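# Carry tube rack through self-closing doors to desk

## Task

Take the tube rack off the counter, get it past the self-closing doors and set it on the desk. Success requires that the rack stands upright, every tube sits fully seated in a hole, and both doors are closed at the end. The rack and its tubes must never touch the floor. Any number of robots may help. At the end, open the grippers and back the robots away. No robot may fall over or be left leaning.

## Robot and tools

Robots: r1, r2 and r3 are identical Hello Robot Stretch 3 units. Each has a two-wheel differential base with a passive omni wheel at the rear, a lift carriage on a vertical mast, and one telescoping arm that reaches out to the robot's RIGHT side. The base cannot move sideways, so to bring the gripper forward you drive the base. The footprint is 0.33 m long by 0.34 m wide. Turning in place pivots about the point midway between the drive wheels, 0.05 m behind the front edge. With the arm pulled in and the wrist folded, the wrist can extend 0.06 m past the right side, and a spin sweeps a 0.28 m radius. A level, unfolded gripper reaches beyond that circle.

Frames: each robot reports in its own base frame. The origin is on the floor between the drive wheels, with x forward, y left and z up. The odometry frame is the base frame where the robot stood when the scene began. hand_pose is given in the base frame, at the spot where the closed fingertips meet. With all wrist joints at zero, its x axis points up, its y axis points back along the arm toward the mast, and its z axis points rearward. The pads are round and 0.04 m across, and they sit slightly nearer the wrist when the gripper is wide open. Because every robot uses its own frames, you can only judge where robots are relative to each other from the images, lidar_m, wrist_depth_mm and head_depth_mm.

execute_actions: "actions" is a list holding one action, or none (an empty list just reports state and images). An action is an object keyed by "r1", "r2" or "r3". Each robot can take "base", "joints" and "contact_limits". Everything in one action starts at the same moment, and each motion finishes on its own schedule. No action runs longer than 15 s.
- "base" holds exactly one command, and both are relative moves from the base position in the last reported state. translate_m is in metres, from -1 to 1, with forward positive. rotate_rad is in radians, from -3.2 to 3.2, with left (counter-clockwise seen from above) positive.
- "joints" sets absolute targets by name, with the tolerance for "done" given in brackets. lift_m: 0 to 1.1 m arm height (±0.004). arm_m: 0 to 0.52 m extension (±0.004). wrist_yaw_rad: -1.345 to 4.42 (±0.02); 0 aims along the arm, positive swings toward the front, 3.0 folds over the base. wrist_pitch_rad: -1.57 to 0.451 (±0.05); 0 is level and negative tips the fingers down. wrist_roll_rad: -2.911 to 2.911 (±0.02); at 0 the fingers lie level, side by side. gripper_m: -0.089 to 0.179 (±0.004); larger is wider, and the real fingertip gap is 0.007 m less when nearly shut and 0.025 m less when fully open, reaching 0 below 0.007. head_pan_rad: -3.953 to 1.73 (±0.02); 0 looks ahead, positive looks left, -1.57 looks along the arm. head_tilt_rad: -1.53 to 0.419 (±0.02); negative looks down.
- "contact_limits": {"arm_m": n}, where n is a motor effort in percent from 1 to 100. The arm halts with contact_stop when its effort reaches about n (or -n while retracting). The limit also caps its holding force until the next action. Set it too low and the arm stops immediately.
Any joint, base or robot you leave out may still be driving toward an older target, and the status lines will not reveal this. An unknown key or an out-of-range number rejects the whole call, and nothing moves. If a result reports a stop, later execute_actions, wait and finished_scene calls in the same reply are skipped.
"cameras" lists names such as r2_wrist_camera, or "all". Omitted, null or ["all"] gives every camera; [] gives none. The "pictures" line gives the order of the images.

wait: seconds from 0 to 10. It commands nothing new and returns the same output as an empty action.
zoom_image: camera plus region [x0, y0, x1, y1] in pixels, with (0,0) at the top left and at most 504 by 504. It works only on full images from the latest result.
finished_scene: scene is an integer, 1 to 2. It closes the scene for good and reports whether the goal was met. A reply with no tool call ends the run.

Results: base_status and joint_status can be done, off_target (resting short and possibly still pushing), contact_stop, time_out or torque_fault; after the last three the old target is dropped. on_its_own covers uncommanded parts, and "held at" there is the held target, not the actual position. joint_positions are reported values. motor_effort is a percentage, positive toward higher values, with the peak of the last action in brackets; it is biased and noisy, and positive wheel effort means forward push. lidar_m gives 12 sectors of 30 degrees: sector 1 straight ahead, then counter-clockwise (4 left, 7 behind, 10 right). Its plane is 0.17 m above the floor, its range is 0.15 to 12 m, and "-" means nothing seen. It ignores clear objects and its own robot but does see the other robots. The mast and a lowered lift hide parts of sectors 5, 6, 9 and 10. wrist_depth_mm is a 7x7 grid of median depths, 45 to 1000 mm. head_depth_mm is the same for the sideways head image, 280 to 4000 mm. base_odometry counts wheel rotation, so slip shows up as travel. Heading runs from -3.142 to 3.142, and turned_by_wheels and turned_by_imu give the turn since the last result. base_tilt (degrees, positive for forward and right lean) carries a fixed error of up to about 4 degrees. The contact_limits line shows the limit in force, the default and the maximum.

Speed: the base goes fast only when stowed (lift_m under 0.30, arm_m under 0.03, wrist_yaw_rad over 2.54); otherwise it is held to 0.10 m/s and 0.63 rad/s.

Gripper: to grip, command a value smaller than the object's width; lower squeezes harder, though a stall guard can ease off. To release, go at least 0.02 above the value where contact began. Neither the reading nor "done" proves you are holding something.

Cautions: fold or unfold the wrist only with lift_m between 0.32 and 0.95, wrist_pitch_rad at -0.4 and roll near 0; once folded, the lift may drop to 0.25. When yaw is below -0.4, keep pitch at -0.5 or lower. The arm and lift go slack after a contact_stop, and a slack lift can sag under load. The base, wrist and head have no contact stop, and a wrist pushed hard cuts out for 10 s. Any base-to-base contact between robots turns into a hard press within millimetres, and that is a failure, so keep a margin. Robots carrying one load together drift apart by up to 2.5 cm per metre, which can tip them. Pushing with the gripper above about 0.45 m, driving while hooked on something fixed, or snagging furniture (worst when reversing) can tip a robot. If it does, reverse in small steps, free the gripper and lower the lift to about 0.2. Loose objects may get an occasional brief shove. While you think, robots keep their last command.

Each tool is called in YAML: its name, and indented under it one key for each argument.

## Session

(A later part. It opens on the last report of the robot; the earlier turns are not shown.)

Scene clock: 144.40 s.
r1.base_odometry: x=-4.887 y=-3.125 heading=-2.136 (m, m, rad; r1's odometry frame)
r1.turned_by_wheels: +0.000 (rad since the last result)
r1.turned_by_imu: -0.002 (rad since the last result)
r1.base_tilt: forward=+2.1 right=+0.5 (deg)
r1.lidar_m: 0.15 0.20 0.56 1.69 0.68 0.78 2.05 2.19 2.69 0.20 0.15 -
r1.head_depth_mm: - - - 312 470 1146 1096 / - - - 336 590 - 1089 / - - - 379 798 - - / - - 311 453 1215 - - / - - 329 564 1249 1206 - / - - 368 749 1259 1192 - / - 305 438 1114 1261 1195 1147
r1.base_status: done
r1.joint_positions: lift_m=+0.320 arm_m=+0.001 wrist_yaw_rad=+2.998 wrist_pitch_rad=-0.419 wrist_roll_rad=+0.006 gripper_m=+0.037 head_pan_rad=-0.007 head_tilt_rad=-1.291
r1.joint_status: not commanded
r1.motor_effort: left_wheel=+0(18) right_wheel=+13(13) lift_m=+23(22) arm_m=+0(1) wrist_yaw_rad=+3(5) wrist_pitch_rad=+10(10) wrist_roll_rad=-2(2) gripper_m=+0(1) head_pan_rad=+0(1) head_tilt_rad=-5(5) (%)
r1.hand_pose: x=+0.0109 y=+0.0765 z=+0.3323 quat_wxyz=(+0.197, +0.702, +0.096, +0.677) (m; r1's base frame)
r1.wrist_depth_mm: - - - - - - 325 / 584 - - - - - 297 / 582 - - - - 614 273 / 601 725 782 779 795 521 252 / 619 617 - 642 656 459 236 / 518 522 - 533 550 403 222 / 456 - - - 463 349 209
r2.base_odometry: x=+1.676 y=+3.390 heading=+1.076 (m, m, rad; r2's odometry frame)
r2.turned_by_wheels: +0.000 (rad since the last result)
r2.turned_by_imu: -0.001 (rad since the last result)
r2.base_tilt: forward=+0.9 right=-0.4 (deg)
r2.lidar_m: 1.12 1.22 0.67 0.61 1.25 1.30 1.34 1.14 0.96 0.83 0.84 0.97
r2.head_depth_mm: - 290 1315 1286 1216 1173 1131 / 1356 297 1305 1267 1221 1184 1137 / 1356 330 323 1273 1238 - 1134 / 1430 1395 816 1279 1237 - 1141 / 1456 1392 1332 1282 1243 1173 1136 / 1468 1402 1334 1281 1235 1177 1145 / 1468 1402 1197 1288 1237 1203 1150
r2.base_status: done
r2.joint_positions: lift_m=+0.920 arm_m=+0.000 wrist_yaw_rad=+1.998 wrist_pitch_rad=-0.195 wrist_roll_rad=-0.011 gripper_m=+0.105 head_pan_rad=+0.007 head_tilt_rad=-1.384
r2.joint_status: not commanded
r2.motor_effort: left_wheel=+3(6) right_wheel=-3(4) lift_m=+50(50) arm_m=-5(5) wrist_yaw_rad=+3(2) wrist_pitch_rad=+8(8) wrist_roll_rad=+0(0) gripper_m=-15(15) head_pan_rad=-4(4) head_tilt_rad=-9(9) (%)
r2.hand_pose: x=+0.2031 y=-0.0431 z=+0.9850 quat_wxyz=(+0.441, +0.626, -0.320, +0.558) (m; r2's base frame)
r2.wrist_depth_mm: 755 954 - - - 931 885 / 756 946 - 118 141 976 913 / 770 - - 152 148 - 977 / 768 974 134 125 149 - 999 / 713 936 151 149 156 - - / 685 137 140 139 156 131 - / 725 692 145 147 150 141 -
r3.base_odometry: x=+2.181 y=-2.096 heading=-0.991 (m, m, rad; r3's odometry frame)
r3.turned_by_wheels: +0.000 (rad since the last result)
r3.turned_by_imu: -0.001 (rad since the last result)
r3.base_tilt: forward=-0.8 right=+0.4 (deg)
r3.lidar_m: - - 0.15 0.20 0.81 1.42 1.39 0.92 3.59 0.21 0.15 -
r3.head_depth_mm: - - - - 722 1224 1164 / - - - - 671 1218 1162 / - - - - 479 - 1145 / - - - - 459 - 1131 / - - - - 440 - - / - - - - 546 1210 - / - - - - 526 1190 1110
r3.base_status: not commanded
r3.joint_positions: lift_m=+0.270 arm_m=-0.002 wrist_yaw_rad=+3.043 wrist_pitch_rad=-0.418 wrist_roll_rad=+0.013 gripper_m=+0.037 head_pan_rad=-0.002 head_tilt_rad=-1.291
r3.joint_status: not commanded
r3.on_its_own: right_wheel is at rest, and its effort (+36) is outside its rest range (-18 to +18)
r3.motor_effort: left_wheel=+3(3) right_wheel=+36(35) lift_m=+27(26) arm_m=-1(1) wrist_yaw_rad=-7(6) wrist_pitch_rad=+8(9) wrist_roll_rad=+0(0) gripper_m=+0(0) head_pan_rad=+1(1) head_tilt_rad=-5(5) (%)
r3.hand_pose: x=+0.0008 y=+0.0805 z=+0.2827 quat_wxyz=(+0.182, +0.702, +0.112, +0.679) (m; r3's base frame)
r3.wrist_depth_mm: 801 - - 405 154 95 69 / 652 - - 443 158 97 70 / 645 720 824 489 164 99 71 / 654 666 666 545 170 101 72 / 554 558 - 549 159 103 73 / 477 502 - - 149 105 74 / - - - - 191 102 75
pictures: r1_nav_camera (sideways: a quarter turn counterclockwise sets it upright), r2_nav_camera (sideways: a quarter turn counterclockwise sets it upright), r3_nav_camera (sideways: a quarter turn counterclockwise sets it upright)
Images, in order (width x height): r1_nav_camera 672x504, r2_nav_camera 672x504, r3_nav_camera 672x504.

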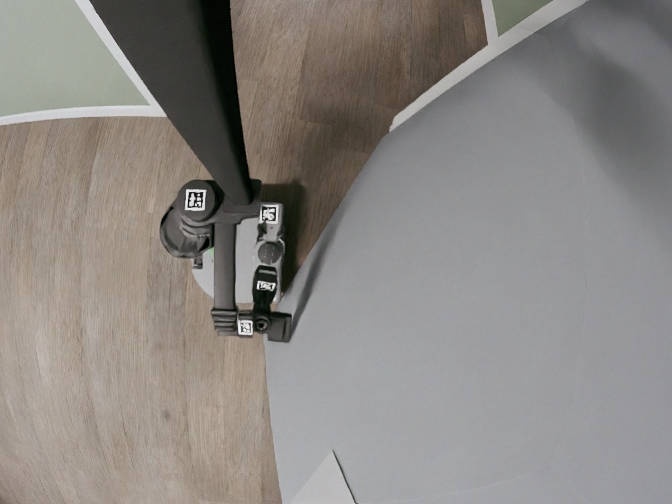

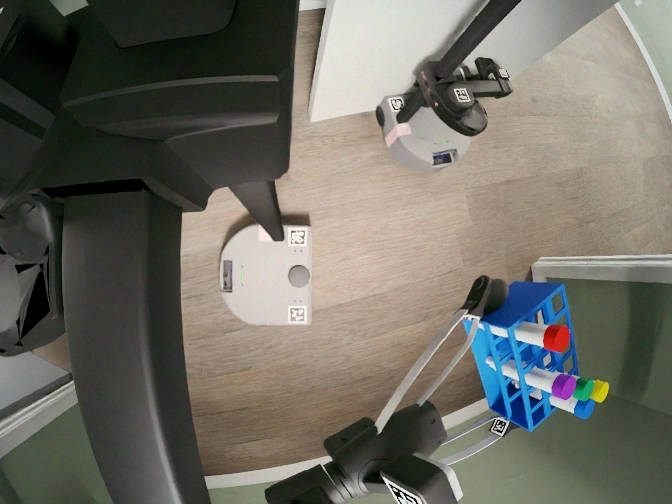

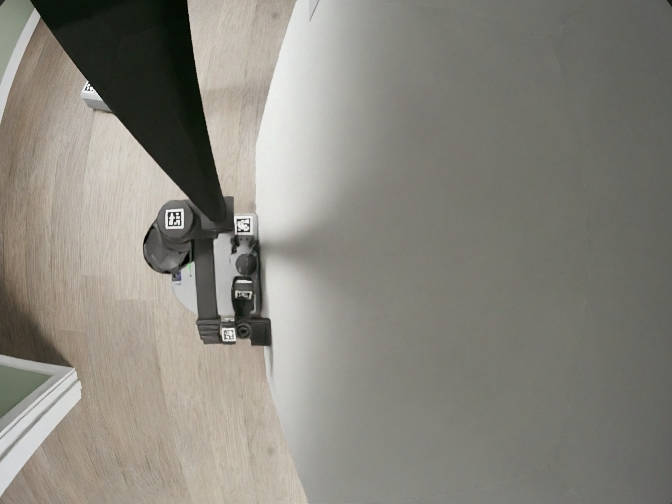

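execute_actions:
  actions:
    - {"r2":{"base":{"translate_m":0.23}},"r1":{"base":{"translate_m":-0.3}}}
  cameras: []

execute_actions:
  actions:
    - {"r2":{"base":{"rotate_rad":0.235}},"r1":{"base":{"translate_m":-0.15}}}
  cameras: []

execute_actions:
  actions:
    - {"r2":{"base":{"translate_m":0.45}},"r1":{"base":{"translate_m":-0.45}}}
  cameras: ["r1_nav_camera","r2_nav_camera","r3_nav_camera"]

Scene clock: 149.17 s.
r1.base_odometry: x=-4.726 y=-2.872 heading=-2.136 (m, m, rad; r1's odometry frame)
r1.turned_by_wheels: +0.000 (rad since the last result)
r1.turned_by_imu: -0.002 (rad since the last result)
r1.base_tilt: forward=+2.1 right=+0.5 (deg)
r1.lidar_m: 0.15 0.21 2.04 0.54 0.55 0.82 1.74 1.87 2.67 2.61 2.79 -
r1.head_depth_mm: - - - - - 1162 1091 / - - - - 344 - 1097 / - - - 313 488 - - / - - - 380 1228 - - / - - 335 709 1252 1209 - / - 323 499 1330 1265 1195 - / - 386 1316 1342 1267 1197 1153
r1.base_status: translate_m off_target (by the wheels' count: -0.3001 of -0.3000)
r1.joint_positions: lift_m=+0.320 arm_m=+0.001 wrist_yaw_rad=+3.002 wrist_pitch_rad=-0.419 wrist_roll_rad=+0.006 gripper_m=+0.037 head_pan_rad=-0.006 head_tilt_rad=-1.291
r1.joint_status: not commanded
r1.motor_effort: left_wheel=+10(12) right_wheel=+17(32) lift_m=+22(22) arm_m=+0(1) wrist_yaw_rad=-2(12) wrist_pitch_rad=+10(10) wrist_roll_rad=-2(2) gripper_m=+0(1) head_pan_rad=+0(0) head_tilt_rad=-5(5) (%)
r1.hand_pose: x=+0.0101 y=+0.0766 z=+0.3323 quat_wxyz=(+0.196, +0.702, +0.098, +0.678) (m; r1's base frame)
r1.wrist_depth_mm: 493 - - - - - - / 531 - - - - - - / 587 589 961 - - - 960 / 628 639 747 814 797 802 740 / 616 629 - 635 649 644 409 / 518 531 - 531 550 544 284 / 450 - - - 466 466 218
r2.base_odometry: x=+1.785 y=+3.593 heading=+1.076 (m, m, rad; r2's odometry frame)
r2.turned_by_wheels: +0.000 (rad since the last result)
r2.turned_by_imu: -0.001 (rad since the last result)
r2.base_tilt: forward=+0.9 right=-0.3 (deg)
r2.lidar_m: 0.89 4.12 0.59 0.58 0.64 1.53 1.52 1.35 0.90 0.78 0.78 0.90
r2.head_depth_mm: - 291 1314 1284 1212 1177 1134 / 1088 297 1298 1269 1219 1180 1137 / 1081 330 323 1272 1239 - 1137 / 1171 1376 816 1283 1245 - 1144 / 1461 1390 1337 1280 1238 1178 1139 / 1468 1398 1340 1291 1237 1179 1145 / 1473 1402 1341 1192 1236 1209 1142
r2.base_status: done
r2.joint_positions: lift_m=+0.920 arm_m=+0.000 wrist_yaw_rad=+1.998 wrist_pitch_rad=-0.195 wrist_roll_rad=-0.011 gripper_m=+0.105 head_pan_rad=+0.007 head_tilt_rad=-1.384
r2.joint_status: not commanded
r2.motor_effort: left_wheel=+3(4) right_wheel=-3(4) lift_m=+50(50) arm_m=-5(5) wrist_yaw_rad=+3(2) wrist_pitch_rad=+8(7) wrist_roll_rad=+0(0) gripper_m=-15(15) head_pan_rad=-4(4) head_tilt_rad=-9(9) (%)
r2.hand_pose: x=+0.2031 y=-0.0431 z=+0.9850 quat_wxyz=(+0.441, +0.626, -0.320, +0.558) (m; r2's base frame)
r2.wrist_depth_mm: 792 - - - - 720 713 / 809 - - 118 141 764 729 / 830 - - 152 148 798 762 / 848 - 133 125 149 824 815 / 837 - 151 150 157 853 839 / 862 137 140 139 156 131 888 / 799 - 146 146 150 140 901
r3.base_odometry: x=+2.181 y=-2.096 heading=-0.991 (m, m, rad; r3's odometry frame)
r3.turned_by_wheels: +0.000 (rad since the last result)
r3.turned_by_imu: -0.001 (rad since the last result)
r3.base_tilt: forward=-0.6 right=+0.3 (deg)
r3.lidar_m: - - 0.15 0.20 0.62 0.65 1.39 0.92 3.58 0.21 0.15 -
r3.head_depth_mm: - - - - 719 1219 1163 / - - - - 671 1217 1157 / - - - - 481 - 1143 / - - - - 460 - 1125 / - - - - 441 - - / - - - - 545 1198 - / - - - - 526 1194 1121
r3.base_status: not commanded
r3.joint_positions: lift_m=+0.270 arm_m=-0.002 wrist_yaw_rad=+3.043 wrist_pitch_rad=-0.418 wrist_roll_rad=+0.013 gripper_m=+0.037 head_pan_rad=-0.002 head_tilt_rad=-1.291
r3.joint_status: not commanded
r3.on_its_own: right_wheel is at rest, and its effort (+35) is outside its rest range (-18 to +18)
r3.motor_effort: left_wheel=+3(3) right_wheel=+35(35) lift_m=+27(26) arm_m=-1(1) wrist_yaw_rad=-7(6) wrist_pitch_rad=+8(9) wrist_roll_rad=+0(1) gripper_m=+0(0) head_pan_rad=+1(2) head_tilt_rad=-5(4) (%)
r3.hand_pose: x=+0.0008 y=+0.0805 z=+0.2827 quat_wxyz=(+0.182, +0.702, +0.112, +0.679) (m; r3's base frame)
r3.wrist_depth_mm: - - - 410 154 95 69 / - - - 441 159 97 70 / 585 808 833 486 164 98 71 / 603 655 664 558 170 100 72 / 554 556 - 548 159 103 73 / 479 501 - - 149 105 74 / - - - - 192 102 75
pictures: none
No camera images: the call's "cameras" was empty. Leave "cameras" out to get every camera's image.

Scene clock: 151.90 s.
r1.base_odometry: x=-4.646 y=-2.745 heading=-2.136 (m, m, rad; r1's odometry frame)
r1.turned_by_wheels: +0.000 (rad since the last result)
r1.turned_by_imu: +0.000 (rad since the last result)
r1.base_tilt: forward=+2.2 right=+0.5 (deg)
r1.lidar_m: 1.63 0.53 0.33 0.32 0.58 0.84 1.59 1.71 2.66 2.61 2.77 2.58
r1.head_depth_mm: 1589 1487 1390 1306 1234 1163 1099 / 1601 1491 1386 1312 1239 - 1096 / 1617 1505 1396 1316 1240 - - / 1615 1511 1406 1330 1241 - - / 1629 1514 1417 1331 1250 1204 - / 1630 1521 1423 1339 1259 1194 - / 1404 1402 1238 1081 951 1178 1156
r1.base_status: done
r1.joint_positions: lift_m=+0.320 arm_m=+0.001 wrist_yaw_rad=+3.002 wrist_pitch_rad=-0.419 wrist_roll_rad=+0.006 gripper_m=+0.037 head_pan_rad=-0.006 head_tilt_rad=-1.291
r1.joint_status: not commanded
r1.motor_effort: left_wheel=+0(9) right_wheel=+1(15) lift_m=+23(22) arm_m=+1(0) wrist_yaw_rad=-2(2) wrist_pitch_rad=+10(10) wrist_roll_rad=-2(2) gripper_m=+0(0) head_pan_rad=+1(1) head_tilt_rad=-5(5) (%)
r1.hand_pose: x=+0.0101 y=+0.0766 z=+0.3323 quat_wxyz=(+0.196, +0.702, +0.098, +0.678) (m; r1's base frame)
r1.wrist_depth_mm: 503 - 507 342 354 391 433 / 535 - 560 372 388 436 484 / 590 599 612 408 429 487 554 / 645 639 669 456 489 553 648 / 617 632 - 518 561 621 650 / 518 524 - 530 547 546 544 / 458 - - - 462 473 473
r2.base_odometry: x=+1.785 y=+3.593 heading=+1.311 (m, m, rad; r2's odometry frame)
r2.turned_by_wheels: +0.235 (rad since the last result)
r2.turned_by_imu: +0.236 (rad since the last result)
r2.base_tilt: forward=+0.8 right=-0.3 (deg)
r2.lidar_m: 0.90 0.97 0.58 0.64 1.35 1.52 1.34 1.13 0.81 0.78 0.80 0.92
r2.head_depth_mm: - 290 1312 1284 1212 1175 1130 / 1040 297 1306 1270 1223 1176 1140 / 1459 330 323 1274 1237 - 1134 / 1456 1395 816 1278 1242 - 1142 / 1460 1391 1326 1289 1244 1172 1142 / 1462 1399 1338 1278 1236 1182 1147 / 1470 1407 1167 1199 1240 1202 1149
r2.base_status: done
r2.joint_positions: lift_m=+0.920 arm_m=+0.000 wrist_yaw_rad=+1.999 wrist_pitch_rad=-0.195 wrist_roll_rad=-0.011 gripper_m=+0.105 head_pan_rad=+0.007 head_tilt_rad=-1.384
r2.joint_status: not commanded
r2.motor_effort: left_wheel=-1(4) right_wheel=+2(5) lift_m=+50(49) arm_m=-4(5) wrist_yaw_rad=+2(1) wrist_pitch_rad=+8(8) wrist_roll_rad=+0(0) gripper_m=-15(15) head_pan_rad=-5(5) head_tilt_rad=-8(9) (%)
r2.hand_pose: x=+0.2031 y=-0.0430 z=+0.9850 quat_wxyz=(+0.441, +0.626, -0.320, +0.558) (m; r2's base frame)
r2.wrist_depth_mm: 660 815 - - - - 629 / 674 798 - 118 141 - 640 / 693 850 - 152 148 769 665 / 718 813 133 125 149 728 698 / 724 799 151 150 157 758 701 / 722 137 140 139 156 131 759 / 648 717 146 146 150 141 767
r3.base_odometry: x=+2.181 y=-2.096 heading=-0.991 (m, m, rad; r3's odometry frame)
r3.turned_by_wheels: +0.000 (rad since the last result)
r3.turned_by_imu: +0.000 (rad since the last result)
r3.base_tilt: forward=-0.8 right=+0.4 (deg)
r3.lidar_m: - - 0.15 0.20 0.65 0.70 1.39 0.92 3.58 0.21 0.15 -
r3.head_depth_mm: - - - - 722 1222 1169 / - - - - 671 1214 1151 / - - - - 480 - 1138 / - - - - 460 - 1137 / - - - - 440 - - / - - - - 545 1207 - / - - - - 527 1191 1114
r3.base_status: not commanded
r3.joint_positions: lift_m=+0.270 arm_m=-0.002 wrist_yaw_rad=+3.043 wrist_pitch_rad=-0.418 wrist_roll_rad=+0.013 gripper_m=+0.037 head_pan_rad=-0.002 head_tilt_rad=-1.291
r3.joint_status: not commanded
r3.on_its_own: right_wheel is at rest, and its effort (+35) is outside its rest range (-18 to +18)
r3.motor_effort: left_wheel=+3(3) right_wheel=+35(35) lift_m=+27(26) arm_m=-1(1) wrist_yaw_rad=-7(6) wrist_pitch_rad=+9(9) wrist_roll_rad=+0(1) gripper_m=+0(0) head_pan_rad=+2(1) head_tilt_rad=-4(5) (%)
r3.hand_pose: x=+0.0008 y=+0.0805 z=+0.2827 quat_wxyz=(+0.182, +0.702, +0.112, +0.679) (m; r3's base frame)
r3.wrist_depth_mm: - - - 407 154 95 69 / - - - 443 159 97 70 / 637 780 840 487 164 99 71 / 607 652 680 547 170 101 72 / 557 552 - 544 159 103 73 / 479 504 - - 149 105 74 / - - - - 191 102 75
pictures: none
No camera images: the call's "cameras" was empty. Leave "cameras" out to get every camera's image.

Scene clock: 157.63 s.
r1.base_odometry: x=-4.405 y=-2.365 heading=-2.136 (m, m, rad; r1's odometry frame)
r1.turned_by_wheels: +0.000 (rad since the last result)
r1.turned_by_imu: -0.001 (rad since the last result)
r1.base_tilt: forward=+2.1 right=+0.5 (deg)
r1.lidar_m: 1.74 0.77 0.59 0.58 0.61 0.89 1.14 1.23 1.81 2.57 2.74 3.03
r1.head_depth_mm: 1579 1479 1378 1303 1228 1159 1103 / 1600 1486 1389 1305 1248 - 1090 / 1613 1494 1411 1314 1248 - - / 1617 1521 1407 1326 1251 - - / 1619 1510 1416 1333 1260 1196 - / 1640 1518 1425 1334 1249 1187 - / 1485 1501 1413 1354 1261 1189 1156
r1.base_status: done
r1.joint_positions: lift_m=+0.320 arm_m=+0.001 wrist_yaw_rad=+3.002 wrist_pitch_rad=-0.419 wrist_roll_rad=+0.006 gripper_m=+0.037 head_pan_rad=-0.006 head_tilt_rad=-1.291
r1.joint_status: not commanded
r1.motor_effort: left_wheel=+0(5) right_wheel=+0(2) lift_m=+23(23) arm_m=+1(1) wrist_yaw_rad=-2(2) wrist_pitch_rad=+10(10) wrist_roll_rad=-2(2) gripper_m=+0(1) head_pan_rad=+0(1) head_tilt_rad=-5(5) (%)
r1.hand_pose: x=+0.0101 y=+0.0766 z=+0.3323 quat_wxyz=(+0.196, +0.702, +0.098, +0.678) (m; r1's base frame)
r1.wrist_depth_mm: 531 - 546 555 558 583 587 / 570 - 597 605 614 618 635 / 625 634 655 662 673 687 714 / 672 680 704 709 732 739 776 / 627 616 - 630 658 647 659 / 519 524 - 536 549 541 550 / 452 - - - 459 472 473
r2.base_odometry: x=+1.901 y=+4.028 heading=+1.311 (m, m, rad; r2's odometry frame)
r2.turned_by_wheels: +0.000 (rad since the last result)
r2.turned_by_imu: -0.002 (rad since the last result)
r2.base_tilt: forward=+0.9 right=-0.3 (deg)
r2.lidar_m: 3.69 3.81 0.70 0.58 0.54 1.84 1.79 1.11 0.80 0.77 0.63 0.47
r2.head_depth_mm: - 290 1006 1288 1207 1175 1131 / 1463 297 1011 1270 1219 1179 1132 / 1456 330 323 1277 1240 - 1138 / 1463 1393 816 1282 1239 - 1140 / 1461 1393 1332 1280 1237 1172 1144 / 1461 1405 1341 1289 1230 1173 1142 / 1473 1408 1352 1291 1098 1058 1146
r2.base_status: done
r2.joint_positions: lift_m=+0.920 arm_m=+0.000 wrist_yaw_rad=+1.999 wrist_pitch_rad=-0.195 wrist_roll_rad=-0.011 gripper_m=+0.105 head_pan_rad=+0.007 head_tilt_rad=-1.384
r2.joint_status: not commanded
r2.motor_effort: left_wheel=-1(2) right_wheel=+2(6) lift_m=+50(50) arm_m=-5(5) wrist_yaw_rad=+3(2) wrist_pitch_rad=+8(8) wrist_roll_rad=+0(0) gripper_m=-15(15) head_pan_rad=-5(4) head_tilt_rad=-9(9) (%)
r2.hand_pose: x=+0.2031 y=-0.0430 z=+0.9850 quat_wxyz=(+0.441, +0.626, -0.320, +0.558) (m; r2's base frame)
r2.wrist_depth_mm: 721 - - - - - 275 / 757 - - 118 141 - 280 / 763 - - 152 148 - 289 / 769 - 133 125 150 367 302 / 792 - 150 149 157 332 313 / 750 137 140 139 156 131 330 / 729 - 145 147 150 141 338
r3.base_odometry: x=+2.181 y=-2.096 heading=-0.991 (m, m, rad; r3's odometry frame)
r3.turned_by_wheels: +0.000 (rad since the last result)
r3.turned_by_imu: -0.001 (rad since the last result)
r3.base_tilt: forward=-0.7 right=+0.3 (deg)
r3.lidar_m: - - 0.15 0.20 1.90 1.43 0.46 0.92 3.55 0.21 0.15 -
r3.head_depth_mm: - - - - 721 1214 1162 / - - - - 670 1221 1157 / - - - - 479 - 1145 / - - - - 459 - 1134 / - - - - 440 - - / - - - - 545 1203 - / - - - - 527 1188 1113
r3.base_status: not commanded
r3.joint_positions: lift_m=+0.270 arm_m=-0.002 wrist_yaw_rad=+3.043 wrist_pitch_rad=-0.418 wrist_roll_rad=+0.013 gripper_m=+0.037 head_pan_rad=-0.002 head_tilt_rad=-1.291
r3.joint_status: not commanded
r3.on_its_own: right_wheel is at rest, and its effort (+34) is outside its rest range (-18 to +18)
r3.motor_effort: left_wheel=+3(3) right_wheel=+34(35) lift_m=+27(26) arm_m=-1(1) wrist_yaw_rad=-6(7) wrist_pitch_rad=+8(9) wrist_roll_rad=-1(0) gripper_m=+0(0) head_pan_rad=+1(1) head_tilt_rad=-4(4) (%)
r3.hand_pose: x=+0.0008 y=+0.0805 z=+0.2827 quat_wxyz=(+0.182, +0.702, +0.112, +0.679) (m; r3's base frame)
r3.wrist_depth_mm: - - - 413 153 95 68 / - - - 439 158 97 70 / 834 815 842 489 165 99 71 / 661 658 660 545 170 101 72 / 554 555 - 550 159 103 73 / 479 504 - - 150 105 74 / - - - - 191 102 75
pictures: r1_nav_camera (sideways: a quarter turn counterclockwise sets it upright), r2_nav_camera (sideways: a quarter turn counterclockwise sets it upright), r3_nav_camera (sideways: a quarter turn counterclockwise sets it upright)
Images, in order (width x height): r1_nav_camera 672x504, r2_nav_camera 672x504, r3_nav_camera 672x504.

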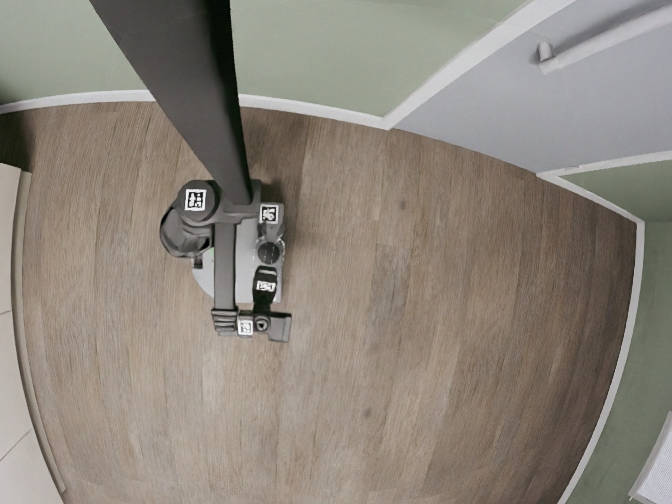

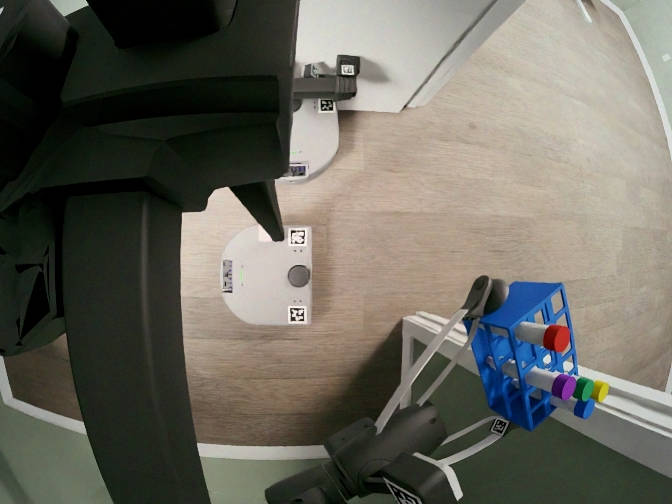

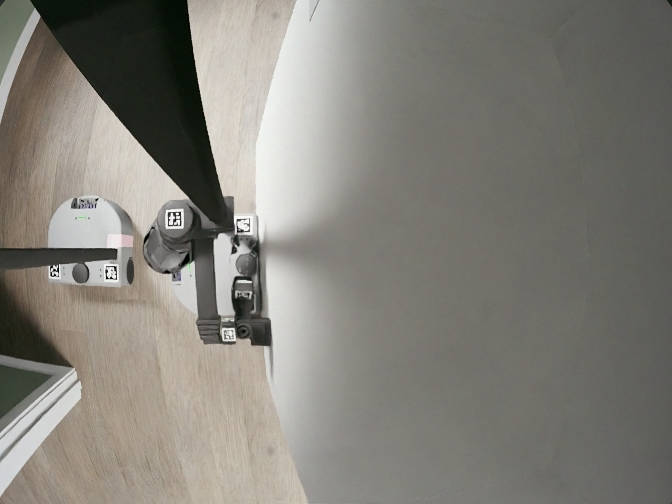

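execute_actions:
  actions:
    - {"r2":{"base":{"rotate_rad":0.17}}}
  cameras: []

execute_actions:
  actions:
    - {"r2":{"base":{"translate_m":0.3}}}
  cameras: ["r2_nav_camera","r3_nav_camera"]

Scene clock: 159.17 s.
r1.base_odometry: x=-4.405 y=-2.365 heading=-2.136 (m, m, rad; r1's odometry frame)
r1.turned_by_wheels: +0.000 (rad since the last result)
r1.turned_by_imu: +0.000 (rad since the last result)
r1.base_tilt: forward=+2.1 right=+0.4 (deg)
r1.lidar_m: 1.74 0.77 0.59 0.58 0.61 0.89 1.14 1.22 1.81 2.57 2.73 3.03
r1.head_depth_mm: 1584 1477 1388 1305 1238 1165 1101 / 1607 1489 1410 1306 1244 - 1093 / 1612 1492 1402 1320 1239 - - / 1627 1506 1411 1318 1248 - - / 1633 1516 1416 1325 1252 1203 - / 1638 1510 1410 1344 1259 1194 - / 1491 1512 1422 1344 1253 1196 1152
r1.base_status: not commanded
r1.joint_positions: lift_m=+0.320 arm_m=+0.001 wrist_yaw_rad=+3.002 wrist_pitch_rad=-0.419 wrist_roll_rad=+0.006 gripper_m=+0.037 head_pan_rad=-0.006 head_tilt_rad=-1.291
r1.joint_status: not commanded
r1.motor_effort: left_wheel=+0(1) right_wheel=+0(0) lift_m=+23(23) arm_m=+0(0) wrist_yaw_rad=-2(1) wrist_pitch_rad=+10(10) wrist_roll_rad=-2(2) gripper_m=-1(1) head_pan_rad=+0(0) head_tilt_rad=-4(5) (%)
r1.hand_pose: x=+0.0101 y=+0.0766 z=+0.3323 quat_wxyz=(+0.196, +0.702, +0.098, +0.678) (m; r1's base frame)
r1.wrist_depth_mm: 527 - 544 556 561 572 585 / 574 - 593 608 615 630 641 / 616 635 649 664 674 687 696 / 677 688 715 702 715 765 771 / 618 622 - 642 659 650 653 / 518 528 - 536 548 543 544 / 455 - - - 467 471 467
r2.base_odometry: x=+1.901 y=+4.028 heading=+1.481 (m, m, rad; r2's odometry frame)
r2.turned_by_wheels: +0.170 (rad since the last result)
r2.turned_by_imu: +0.171 (rad since the last result)
r2.base_tilt: forward=+0.8 right=-0.3 (deg)
r2.lidar_m: 3.67 0.92 0.67 0.54 0.71 1.87 1.79 0.96 0.77 0.77 0.55 0.47
r2.head_depth_mm: - 291 881 1223 1210 1178 1132 / 1464 296 1110 1268 1220 1179 1132 / 1469 329 323 1277 1242 - 1138 / 1461 1395 816 1279 1243 - 1137 / 1464 1394 1335 1284 1238 1174 1144 / 1467 1401 1342 1285 1232 1177 1146 / 1475 1407 1342 1293 1094 1204 1146
r2.base_status: done
r2.joint_positions: lift_m=+0.920 arm_m=+0.000 wrist_yaw_rad=+1.999 wrist_pitch_rad=-0.195 wrist_roll_rad=-0.011 gripper_m=+0.105 head_pan_rad=+0.007 head_tilt_rad=-1.384
r2.joint_status: not commanded
r2.motor_effort: left_wheel=-1(7) right_wheel=+3(5) lift_m=+50(50) arm_m=-5(5) wrist_yaw_rad=+2(1) wrist_pitch_rad=+8(8) wrist_roll_rad=+0(0) gripper_m=-15(15) head_pan_rad=-4(4) head_tilt_rad=-9(8) (%)
r2.hand_pose: x=+0.2031 y=-0.0430 z=+0.9850 quat_wxyz=(+0.441, +0.626, -0.320, +0.558) (m; r2's base frame)
r2.wrist_depth_mm: 608 781 - - - - - / 637 766 - 118 141 - - / 656 795 - 152 148 - - / 661 761 133 125 148 - - / 689 754 150 150 156 - - / 701 137 140 139 156 131 348 / 689 871 146 146 150 141 313
r3.base_odometry: x=+2.181 y=-2.096 heading=-0.991 (m, m, rad; r3's odometry frame)
r3.turned_by_wheels: +0.000 (rad since the last result)
r3.turned_by_imu: +0.000 (rad since the last result)
r3.base_tilt: forward=-0.8 right=+0.3 (deg)
r3.lidar_m: - - 0.15 0.20 1.90 1.43 0.47 0.92 3.59 0.21 0.15 -
r3.head_depth_mm: - - - - 722 1219 1169 / - - - - 670 1213 1156 / - - - - 480 - 1147 / - - - - 459 - 1133 / - - - - 440 - - / - - - - 547 1210 - / - - - - 526 1194 1116
r3.base_status: not commanded
r3.joint_positions: lift_m=+0.270 arm_m=-0.002 wrist_yaw_rad=+3.043 wrist_pitch_rad=-0.418 wrist_roll_rad=+0.013 gripper_m=+0.037 head_pan_rad=-0.002 head_tilt_rad=-1.291
r3.joint_status: not commanded
r3.on_its_own: right_wheel is at rest, and its effort (+35) is outside its rest range (-18 to +18)
r3.motor_effort: left_wheel=+3(3) right_wheel=+35(35) lift_m=+27(26) arm_m=-1(1) wrist_yaw_rad=-6(6) wrist_pitch_rad=+8(8) wrist_roll_rad=+0(0) gripper_m=+0(1) head_pan_rad=+1(1) head_tilt_rad=-3(5) (%)
r3.hand_pose: x=+0.0008 y=+0.0805 z=+0.2827 quat_wxyz=(+0.182, +0.702, +0.112, +0.679) (m; r3's base frame)
r3.wrist_depth_mm: - - - 409 154 95 69 / - - - 440 158 97 69 / 830 789 845 490 164 98 71 / 654 667 657 544 169 101 72 / 556 557 - 551 159 103 73 / 478 500 - - 149 105 74 / - - - - 192 102 75
pictures: none
No camera images: the call's "cameras" was empty. Leave "cameras" out to get every camera's image.

Scene clock: 163.13 s.
r1.base_odometry: x=-4.405 y=-2.365 heading=-2.136 (m, m, rad; r1's odometry frame)
r1.turned_by_wheels: +0.000 (rad since the last result)
r1.turned_by_imu: +0.000 (rad since the last result)
r1.base_tilt: forward=+2.1 right=+0.5 (deg)
r1.lidar_m: 1.74 0.76 0.59 0.58 0.62 0.89 1.15 1.23 1.80 2.57 2.73 3.04
r1.head_depth_mm: 1590 1475 1388 1306 1239 1165 1100 / 1593 1490 1392 1314 1237 - 1096 / 1618 1504 1394 1315 1238 - - / 1616 1516 1412 1331 1249 - - / 1632 1518 1412 1330 1256 1200 - / 1626 1528 1424 1337 1260 1199 - / 1486 1502 1416 1344 1264 1201 1163
r1.base_status: not commanded
r1.joint_positions: lift_m=+0.320 arm_m=+0.001 wrist_yaw_rad=+3.002 wrist_pitch_rad=-0.419 wrist_roll_rad=+0.006 gripper_m=+0.037 head_pan_rad=-0.006 head_tilt_rad=-1.291
r1.joint_status: not commanded
r1.motor_effort: left_wheel=+0(0) right_wheel=+1(1) lift_m=+23(22) arm_m=+0(1) wrist_yaw_rad=-3(2) wrist_pitch_rad=+11(10) wrist_roll_rad=-2(2) gripper_m=+1(0) head_pan_rad=+1(1) head_tilt_rad=-5(5) (%)
r1.hand_pose: x=+0.0101 y=+0.0766 z=+0.3323 quat_wxyz=(+0.196, +0.702, +0.098, +0.678) (m; r1's base frame)
r1.wrist_depth_mm: 530 - 545 544 561 573 588 / 579 - 593 600 615 618 642 / 625 635 650 666 678 663 704 / 677 684 716 720 729 748 777 / 618 625 - 635 657 644 660 / 522 524 - 534 549 538 545 / 456 - - - 461 475 474
r2.base_odometry: x=+1.928 y=+4.326 heading=+1.481 (m, m, rad; r2's odometry frame)
r2.turned_by_wheels: +0.000 (rad since the last result)
r2.turned_by_imu: -0.001 (rad since the last result)
r2.base_tilt: forward=+0.8 right=-0.3 (deg)
r2.lidar_m: 3.38 3.27 0.64 0.63 0.63 2.16 2.06 1.01 0.82 0.36 0.26 3.12
r2.head_depth_mm: - 290 1311 1285 1204 1177 1133 / 1459 297 1301 1272 1211 1179 1133 / 1457 329 323 1275 1237 - 1137 / 1455 1398 813 1276 1244 - 1140 / 1461 1395 1333 1286 1241 1174 1140 / 1476 1401 1342 1286 1235 1178 1146 / 1474 1407 1344 1292 1241 1059 1135
r2.base_status: done
r2.joint_positions: lift_m=+0.920 arm_m=+0.000 wrist_yaw_rad=+1.999 wrist_pitch_rad=-0.195 wrist_roll_rad=-0.011 gripper_m=+0.105 head_pan_rad=+0.007 head_tilt_rad=-1.384
r2.joint_status: not commanded
r2.motor_effort: left_wheel=-1(0) right_wheel=+2(6) lift_m=+50(50) arm_m=-5(5) wrist_yaw_rad=+2(3) wrist_pitch_rad=+8(8) wrist_roll_rad=+0(0) gripper_m=-15(15) head_pan_rad=-4(5) head_tilt_rad=-9(8) (%)
r2.hand_pose: x=+0.2031 y=-0.0430 z=+0.9850 quat_wxyz=(+0.441, +0.626, -0.320, +0.558) (m; r2's base frame)
r2.wrist_depth_mm: - - - - - - - / - - - 118 141 - - / - - - 151 148 - - / - - 133 125 149 - - / - - 150 150 157 - - / - 137 140 139 156 130 - / 699 - 146 146 150 141 -
r3.base_odometry: x=+2.181 y=-2.096 heading=-0.991 (m, m, rad; r3's odometry frame)
r3.turned_by_wheels: +0.000 (rad since the last result)
r3.turned_by_imu: -0.001 (rad since the last result)
r3.base_tilt: forward=-0.8 right=+0.4 (deg)
r3.lidar_m: - - 0.15 0.20 1.90 1.43 1.39 0.48 3.58 0.21 0.15 -
r3.head_depth_mm: - - - - 720 1217 1165 / - - - - 670 1218 1157 / - - - - 480 - 1144 / - - - - 459 - 1132 / - - - - 441 - - / - - - - 545 1205 - / - - - - 526 1196 1114
r3.base_status: not commanded
r3.joint_positions: lift_m=+0.270 arm_m=-0.002 wrist_yaw_rad=+3.043 wrist_pitch_rad=-0.418 wrist_roll_rad=+0.013 gripper_m=+0.037 head_pan_rad=-0.002 head_tilt_rad=-1.291
r3.joint_status: not commanded
r3.on_its_own: right_wheel is at rest, and its effort (+35) is outside its rest range (-18 to +18)
r3.motor_effort: left_wheel=+3(4) right_wheel=+35(35) lift_m=+27(26) arm_m=-1(1) wrist_yaw_rad=-7(7) wrist_pitch_rad=+9(8) wrist_roll_rad=+0(0) gripper_m=+0(0) head_pan_rad=+1(1) head_tilt_rad=-4(5) (%)
r3.hand_pose: x=+0.0008 y=+0.0805 z=+0.2827 quat_wxyz=(+0.182, +0.702, +0.112, +0.679) (m; r3's base frame)
r3.wrist_depth_mm: - - - 409 154 95 69 / - - - 441 159 97 70 / 824 807 831 488 164 99 71 / 656 659 663 548 169 100 72 / 557 552 - 547 159 103 73 / 476 501 - - 149 105 74 / - - - - 192 102 75
pictures: r2_nav_camera (sideways: a quarter turn counterclockwise sets it upright), r3_nav_camera (sideways: a quarter turn counterclockwise sets it upright)
Images, in order (width x height): r2_nav_camera 672x504, r3_nav_camera 672x504.

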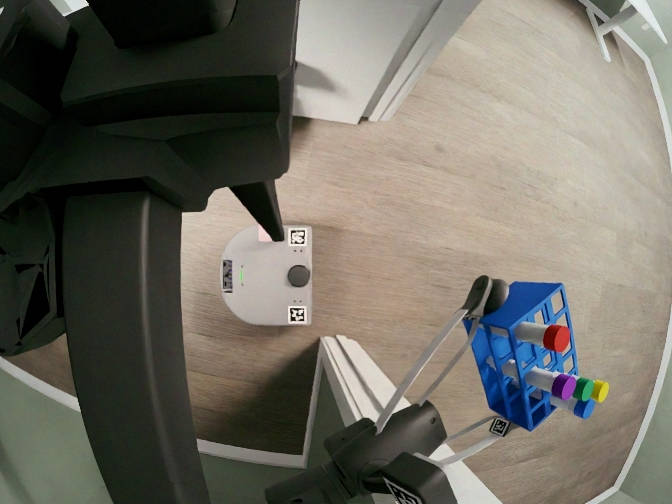

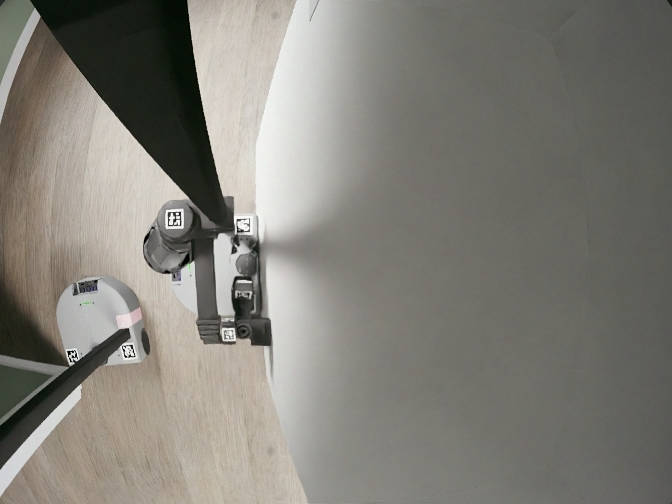

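execute_actions:
  actions:
    - {"r2":{"base":{"rotate_rad":0.2}}}
  cameras: []

execute_actions:
  actions:
    - {"r2":{"base":{"translate_m":0.25}}}
  cameras: ["r2_nav_camera","r3_nav_camera"]

Scene clock: 164.80 s.
r1.base_odometry: x=-4.405 y=-2.365 heading=-2.136 (m, m, rad; r1's odometry frame)
r1.turned_by_wheels: +0.000 (rad since the last result)
r1.turned_by_imu: +0.000 (rad since the last result)
r1.base_tilt: forward=+2.2 right=+0.5 (deg)
r1.lidar_m: 1.74 0.76 0.59 0.58 0.61 0.89 1.14 1.22 1.81 2.57 2.73 3.03
r1.head_depth_mm: 1587 1485 1395 1299 1234 1167 1093 / 1604 1496 1402 1313 1234 - 1099 / 1621 1506 1400 1312 1238 - - / 1618 1505 1411 1320 1251 - - / 1621 1499 1409 1331 1259 1209 - / 1647 1526 1417 1343 1261 1193 - / 1482 1490 1418 1350 1264 1198 1156
r1.base_status: not commanded
r1.joint_positions: lift_m=+0.320 arm_m=+0.001 wrist_yaw_rad=+3.002 wrist_pitch_rad=-0.419 wrist_roll_rad=+0.006 gripper_m=+0.037 head_pan_rad=-0.006 head_tilt_rad=-1.291
r1.joint_status: not commanded
r1.motor_effort: left_wheel=+0(0) right_wheel=+0(1) lift_m=+23(22) arm_m=+1(2) wrist_yaw_rad=-2(2) wrist_pitch_rad=+10(10) wrist_roll_rad=-2(2) gripper_m=+1(0) head_pan_rad=-1(1) head_tilt_rad=-5(5) (%)
r1.hand_pose: x=+0.0101 y=+0.0766 z=+0.3323 quat_wxyz=(+0.196, +0.702, +0.098, +0.678) (m; r1's base frame)
r1.wrist_depth_mm: 522 - 550 559 563 566 583 / 575 - 596 603 620 627 630 / 633 633 651 670 677 697 707 / 664 690 706 718 725 755 769 / 614 625 - 646 648 634 658 / 524 527 - 534 553 544 545 / 448 - - - 463 470 470
r2.base_odometry: x=+1.928 y=+4.326 heading=+1.681 (m, m, rad; r2's odometry frame)
r2.turned_by_wheels: +0.200 (rad since the last result)
r2.turned_by_imu: +0.201 (rad since the last result)
r2.base_tilt: forward=+0.8 right=-0.3 (deg)
r2.lidar_m: 3.40 3.22 0.63 0.62 0.75 2.15 1.43 0.90 0.81 0.26 0.28 3.38
r2.head_depth_mm: - 290 1309 1281 1201 1170 1127 / 1478 297 1305 1275 1218 1179 1131 / 1463 329 323 1276 1237 - 1138 / 1460 1393 816 1278 1248 - 1135 / 1456 1387 1328 1277 1239 1174 1142 / 1463 1401 1337 1286 1240 1182 1144 / 1474 1406 1343 1292 1230 1097 1146
r2.base_status: done
r2.joint_positions: lift_m=+0.920 arm_m=+0.000 wrist_yaw_rad=+1.999 wrist_pitch_rad=-0.195 wrist_roll_rad=-0.011 gripper_m=+0.105 head_pan_rad=+0.007 head_tilt_rad=-1.384
r2.joint_status: not commanded
r2.motor_effort: left_wheel=-2(4) right_wheel=+2(5) lift_m=+50(49) arm_m=-5(5) wrist_yaw_rad=+1(3) wrist_pitch_rad=+8(8) wrist_roll_rad=+0(0) gripper_m=-15(15) head_pan_rad=-4(4) head_tilt_rad=-9(9) (%)
r2.hand_pose: x=+0.2031 y=-0.0430 z=+0.9850 quat_wxyz=(+0.441, +0.626, -0.320, +0.558) (m; r2's base frame)
r2.wrist_depth_mm: 572 - - - - - - / 598 - - 118 141 - - / 613 - - 153 148 - - / 624 734 133 125 149 - - / 657 709 150 150 157 - - / 644 136 140 139 156 131 - / 626 825 146 147 150 141 -
r3.base_odometry: x=+2.181 y=-2.096 heading=-0.991 (m, m, rad; r3's odometry frame)
r3.turned_by_wheels: +0.000 (rad since the last result)
r3.turned_by_imu: +0.000 (rad since the last result)
r3.base_tilt: forward=-0.7 right=+0.4 (deg)
r3.lidar_m: - - 0.15 0.20 1.90 1.43 1.39 0.50 3.56 0.21 0.15 -
r3.head_depth_mm: - - - - 721 1215 1166 / - - - - 673 1211 1159 / - - - - 480 - 1144 / - - - - 459 - 1127 / - - - - 440 - - / - - - - 546 1205 - / - - - - 527 1193 1119
r3.base_status: not commanded
r3.joint_positions: lift_m=+0.270 arm_m=-0.002 wrist_yaw_rad=+3.043 wrist_pitch_rad=-0.418 wrist_roll_rad=+0.013 gripper_m=+0.037 head_pan_rad=-0.002 head_tilt_rad=-1.291
r3.joint_status: not commanded
r3.on_its_own: right_wheel is at rest, and its effort (+35) is outside its rest range (-18 to +18)
r3.motor_effort: left_wheel=+3(3) right_wheel=+35(35) lift_m=+26(26) arm_m=-1(1) wrist_yaw_rad=-6(6) wrist_pitch_rad=+8(8) wrist_roll_rad=+0(0) gripper_m=+0(1) head_pan_rad=+2(1) head_tilt_rad=-4(5) (%)
r3.hand_pose: x=+0.0008 y=+0.0805 z=+0.2827 quat_wxyz=(+0.182, +0.702, +0.112, +0.679) (m; r3's base frame)
r3.wrist_depth_mm: - - - 407 154 95 69 / - - - 444 159 97 69 / 831 805 833 488 164 99 71 / 660 661 664 547 170 101 72 / 555 548 - 549 159 103 73 / 475 500 - - 149 105 74 / - - - - 192 102 75
pictures: none
No camera images: the call's "cameras" was empty. Leave "cameras" out to get every camera's image.

Scene clock: 168.27 s.
r1.base_odometry: x=-4.405 y=-2.365 heading=-2.136 (m, m, rad; r1's odometry frame)
r1.turned_by_wheels: +0.000 (rad since the last result)
r1.turned_by_imu: +0.000 (rad since the last result)
r1.base_tilt: forward=+2.1 right=+0.4 (deg)
r1.lidar_m: 1.74 0.77 0.59 0.58 0.62 0.89 1.14 1.22 1.81 2.57 2.72 3.04
r1.head_depth_mm: 1574 1485 1394 1304 1229 1161 1104 / 1600 1485 1387 1306 1238 - 1097 / 1613 1497 1404 1317 1247 - - / 1609 1498 1396 1327 1242 - - / 1627 1528 1414 1337 1255 1207 - / 1631 1520 1425 1333 1263 1194 - / 1484 1499 1420 1350 1262 1197 1151
r1.base_status: not commanded
r1.joint_positions: lift_m=+0.320 arm_m=+0.001 wrist_yaw_rad=+3.002 wrist_pitch_rad=-0.419 wrist_roll_rad=+0.006 gripper_m=+0.037 head_pan_rad=-0.006 head_tilt_rad=-1.291
r1.joint_status: not commanded
r1.motor_effort: left_wheel=+0(0) right_wheel=+0(1) lift_m=+23(23) arm_m=+1(1) wrist_yaw_rad=-2(2) wrist_pitch_rad=+10(10) wrist_roll_rad=-2(2) gripper_m=+1(1) head_pan_rad=-1(0) head_tilt_rad=-5(5) (%)
r1.hand_pose: x=+0.0101 y=+0.0766 z=+0.3323 quat_wxyz=(+0.196, +0.702, +0.098, +0.678) (m; r1's base frame)
r1.wrist_depth_mm: 527 - 549 553 559 572 584 / 574 - 583 604 609 620 633 / 630 633 649 665 677 686 717 / 680 698 709 715 740 740 775 / 614 627 - 640 655 656 654 / 514 528 - 537 549 543 549 / 455 - - - 460 463 473
r2.base_odometry: x=+1.900 y=+4.575 heading=+1.681 (m, m, rad; r2's odometry frame)
r2.turned_by_wheels: +0.000 (rad since the last result)
r2.turned_by_imu: -0.001 (rad since the last result)
r2.base_tilt: forward=+0.8 right=-0.3 (deg)
r2.lidar_m: 3.17 3.06 0.59 0.56 0.66 2.38 1.58 0.99 0.30 0.32 2.36 3.15
r2.head_depth_mm: - 290 1320 1290 1214 844 1127 / 1463 297 1299 1267 1225 1167 1127 / 1466 330 323 1273 1241 - 1135 / 1465 1400 817 1281 1239 - 1134 / 1464 1394 1324 1279 1242 1175 1145 / 1467 1400 1338 1282 1235 1174 1145 / 1469 1403 1349 1288 1237 1209 1114
r2.base_status: done
r2.joint_positions: lift_m=+0.920 arm_m=+0.000 wrist_yaw_rad=+1.999 wrist_pitch_rad=-0.195 wrist_roll_rad=-0.011 gripper_m=+0.105 head_pan_rad=+0.007 head_tilt_rad=-1.384
r2.joint_status: not commanded
r2.motor_effort: left_wheel=-1(3) right_wheel=+2(5) lift_m=+50(50) arm_m=-5(5) wrist_yaw_rad=+2(2) wrist_pitch_rad=+8(8) wrist_roll_rad=+0(0) gripper_m=-15(15) head_pan_rad=-5(5) head_tilt_rad=-9(8) (%)
r2.hand_pose: x=+0.2031 y=-0.0430 z=+0.9850 quat_wxyz=(+0.441, +0.626, -0.320, +0.558) (m; r2's base frame)
r2.wrist_depth_mm: - - - - - - - / - - - 118 141 - - / - - - 152 148 - - / - - 133 125 149 - - / - - 151 150 157 - - / - 137 140 138 156 131 - / - - 145 146 150 141 -
r3.base_odometry: x=+2.181 y=-2.096 heading=-0.991 (m, m, rad; r3's odometry frame)
r3.turned_by_wheels: +0.000 (rad since the last result)
r3.turned_by_imu: -0.001 (rad since the last result)
r3.base_tilt: forward=-0.8 right=+0.3 (deg)
r3.lidar_m: - - 0.15 0.20 1.90 1.43 1.39 0.73 0.57 0.21 0.15 -
r3.head_depth_mm: - - - - 720 1216 1163 / - - - - 671 1215 1156 / - - - - 479 - 1147 / - - - - 458 - 1131 / - - - - 440 - - / - - - - 545 1207 - / - - - - 525 1195 1116
r3.base_status: not commanded
r3.joint_positions: lift_m=+0.270 arm_m=-0.002 wrist_yaw_rad=+3.043 wrist_pitch_rad=-0.418 wrist_roll_rad=+0.013 gripper_m=+0.037 head_pan_rad=-0.002 head_tilt_rad=-1.291
r3.joint_status: not commanded
r3.on_its_own: right_wheel is at rest, and its effort (+35) is outside its rest range (-18 to +18)
r3.motor_effort: left_wheel=+3(3) right_wheel=+35(35) lift_m=+26(26) arm_m=-1(1) wrist_yaw_rad=-6(7) wrist_pitch_rad=+9(9) wrist_roll_rad=+0(1) gripper_m=+0(1) head_pan_rad=+1(1) head_tilt_rad=-4(5) (%)
r3.hand_pose: x=+0.0008 y=+0.0805 z=+0.2827 quat_wxyz=(+0.182, +0.702, +0.112, +0.679) (m; r3's base frame)
r3.wrist_depth_mm: - - - 407 154 95 69 / - - - 442 159 97 70 / 811 795 850 485 164 99 71 / 656 660 666 545 169 101 72 / 544 547 - 547 159 103 73 / 473 504 - - 149 105 74 / - - - - 192 102 75
pictures: r2_nav_camera (sideways: a quarter turn counterclockwise sets it upright), r3_nav_camera (sideways: a quarter turn counterclockwise sets it upright)
Images, in order (width x height): r2_nav_camera 672x504, r3_nav_camera 672x504.

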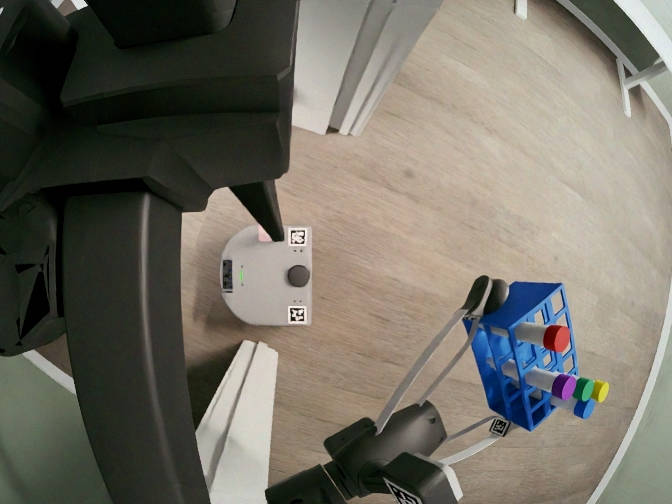

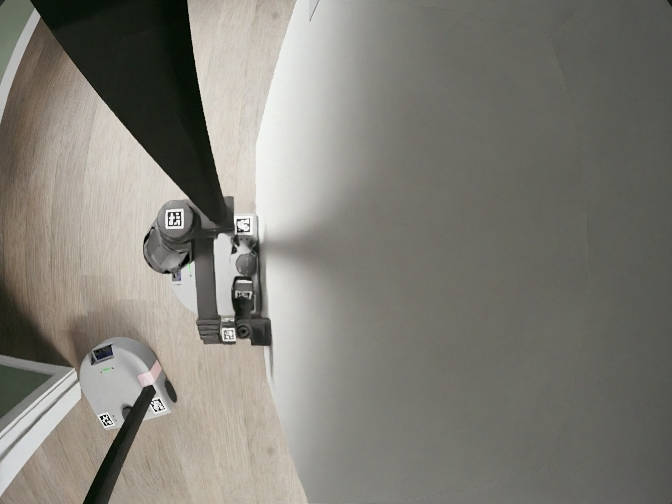

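execute_actions:
  actions:
    - {"r2":{"base":{"translate_m":0.6},"joints":{"head_pan_rad":0.9,"head_tilt_rad":-0.6,"lift_m":1.0}},"r3":{"joints":{"lift_m":0.32}}}
  cameras: ["r2_nav_camera","r2_head_camera"]

Scene clock: 175.87 s.
r1.base_odometry: x=-4.405 y=-2.365 heading=-2.136 (m, m, rad; r1's odometry frame)
r1.turned_by_wheels: +0.000 (rad since the last result)
r1.turned_by_imu: +0.000 (rad since the last result)
r1.base_tilt: forward=+2.1 right=+0.5 (deg)
r1.lidar_m: 1.74 0.76 0.59 0.58 0.61 0.89 1.15 1.22 1.81 2.57 2.74 3.04
r1.head_depth_mm: 1600 1489 1392 1319 1230 1157 1098 / 1597 1489 1404 1312 1241 - 1092 / 1603 1493 1396 1323 1244 - - / 1599 1504 1404 1325 1253 - - / 1638 1516 1417 1340 1255 1206 - / 1624 1527 1414 1341 1258 1199 - / 1483 1487 1421 1346 1264 1199 1149
r1.base_status: not commanded
r1.joint_positions: lift_m=+0.320 arm_m=+0.001 wrist_yaw_rad=+3.002 wrist_pitch_rad=-0.419 wrist_roll_rad=+0.006 gripper_m=+0.037 head_pan_rad=-0.006 head_tilt_rad=-1.291
r1.joint_status: not commanded
r1.motor_effort: left_wheel=+0(0) right_wheel=+0(0) lift_m=+22(23) arm_m=+0(0) wrist_yaw_rad=-2(2) wrist_pitch_rad=+10(10) wrist_roll_rad=-1(2) gripper_m=+0(2) head_pan_rad=+0(0) head_tilt_rad=-4(5) (%)
r1.hand_pose: x=+0.0101 y=+0.0766 z=+0.3323 quat_wxyz=(+0.196, +0.702, +0.098, +0.678) (m; r1's base frame)
r1.wrist_depth_mm: 530 - 547 552 561 577 578 / 582 - 589 609 621 625 630 / 621 635 650 669 681 694 697 / 681 689 711 699 729 747 782 / 624 627 - 635 650 649 659 / 522 524 - 530 551 540 550 / 451 - - - 461 466 474
r2.base_odometry: x=+1.835 y=+5.171 heading=+1.680 (m, m, rad; r2's odometry frame)
r2.turned_by_wheels: +0.000 (rad since the last result)
r2.turned_by_imu: -0.002 (rad since the last result)
r2.base_tilt: forward=+0.9 right=-0.3 (deg)
r2.lidar_m: 2.61 2.56 2.17 0.95 0.71 0.82 1.94 0.74 1.28 2.15 2.61 2.60
r2.head_depth_mm: 2468 2709 3056 2299 1748 1421 1199 / 2401 2556 2885 2279 1751 1429 1193 / 2356 2480 2874 2276 1752 1425 1201 / 2272 2388 2804 2279 1751 1418 1197 / 2203 2317 2734 2257 1739 1416 1194 / 2119 2285 2592 2252 1742 1419 1191 / 2073 2303 2522 2258 1736 1416 1187
r2.base_status: done
r2.joint_positions: lift_m=+1.000 arm_m=+0.000 wrist_yaw_rad=+1.999 wrist_pitch_rad=-0.196 wrist_roll_rad=-0.011 gripper_m=+0.105 head_pan_rad=+0.893 head_tilt_rad=-0.606
r2.joint_status: all done
r2.motor_effort: left_wheel=-1(1) right_wheel=+2(5) lift_m=+50(55) arm_m=-5(5) wrist_yaw_rad=+2(2) wrist_pitch_rad=+8(8) wrist_roll_rad=+0(0) gripper_m=-15(15) head_pan_rad=+5(51) head_tilt_rad=+3(41) (%)
r2.hand_pose: x=+0.2031 y=-0.0430 z=+1.0649 quat_wxyz=(+0.441, +0.626, -0.320, +0.558) (m; r2's base frame)
r2.wrist_depth_mm: - - - - - - - / - - - 118 141 - - / - - - 152 147 - - / - - 131 126 149 - - / - - 149 150 157 - - / - 137 140 139 156 131 - / - - 146 147 150 141 -
r3.base_odometry: x=+2.181 y=-2.096 heading=-0.991 (m, m, rad; r3's odometry frame)
r3.turned_by_wheels: +0.000 (rad since the last result)
r3.turned_by_imu: -0.001 (rad since the last result)
r3.base_tilt: forward=-0.7 right=+0.3 (deg)
r3.lidar_m: - - 0.15 0.20 1.90 1.43 1.39 0.92 1.13 0.21 0.15 -
r3.head_depth_mm: - - - - 719 1224 1168 / - - - - 669 1213 1152 / - - - - 623 - 1145 / - - - - 456 - 1130 / - - - - 437 - - / - - - - 541 1207 - / - - - - 521 1192 -
r3.base_status: not commanded
r3.joint_positions: lift_m=+0.320 arm_m=-0.002 wrist_yaw_rad=+3.043 wrist_pitch_rad=-0.418 wrist_roll_rad=+0.013 gripper_m=+0.037 head_pan_rad=-0.002 head_tilt_rad=-1.291
r3.joint_status: all done
r3.on_its_own: right_wheel is at rest, and its effort (+35) is outside its rest range (-18 to +18)
r3.motor_effort: left_wheel=+3(4) right_wheel=+35(36) lift_m=+38(40) arm_m=-1(1) wrist_yaw_rad=-6(7) wrist_pitch_rad=+9(8) wrist_roll_rad=+0(0) gripper_m=+0(0) head_pan_rad=+1(1) head_tilt_rad=-4(5) (%)
r3.hand_pose: x=+0.0008 y=+0.0805 z=+0.3322 quat_wxyz=(+0.182, +0.702, +0.112, +0.679) (m; r3's base frame)
r3.wrist_depth_mm: - - - 405 153 95 69 / - - - 443 159 97 69 / 941 916 947 491 165 99 71 / 738 753 759 560 170 101 72 / 628 617 - 598 160 103 73 / 526 532 - 540 149 105 74 / 475 - - - 211 102 75
pictures: r2_head_camera (sideways: a quarter turn clockwise sets it upright), r2_nav_camera (sideways: a quarter turn counterclockwise sets it upright)
Images, in order (width x height): r2_head_camera 896x504, r2_nav_camera 672x504.

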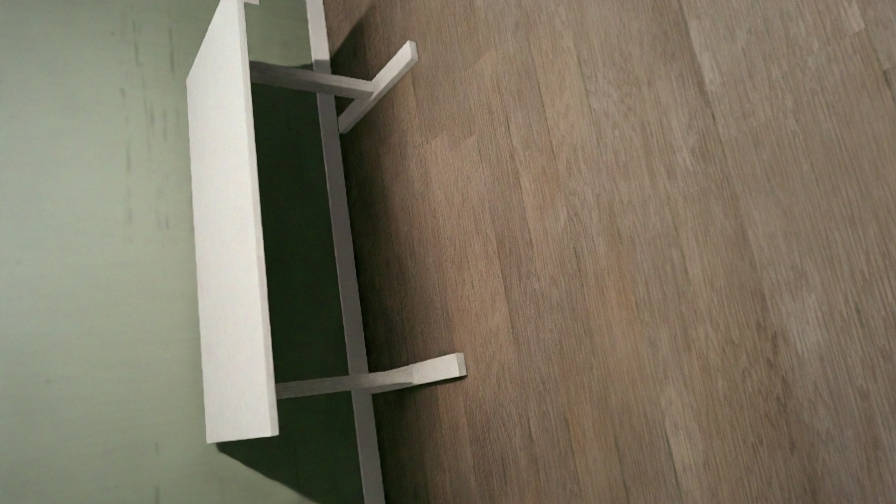

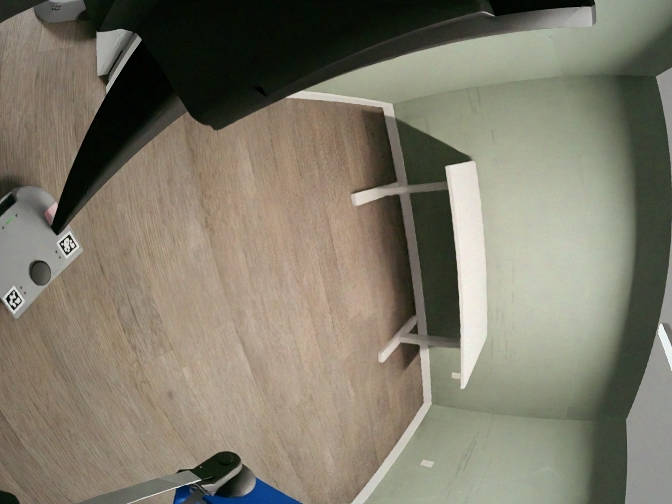

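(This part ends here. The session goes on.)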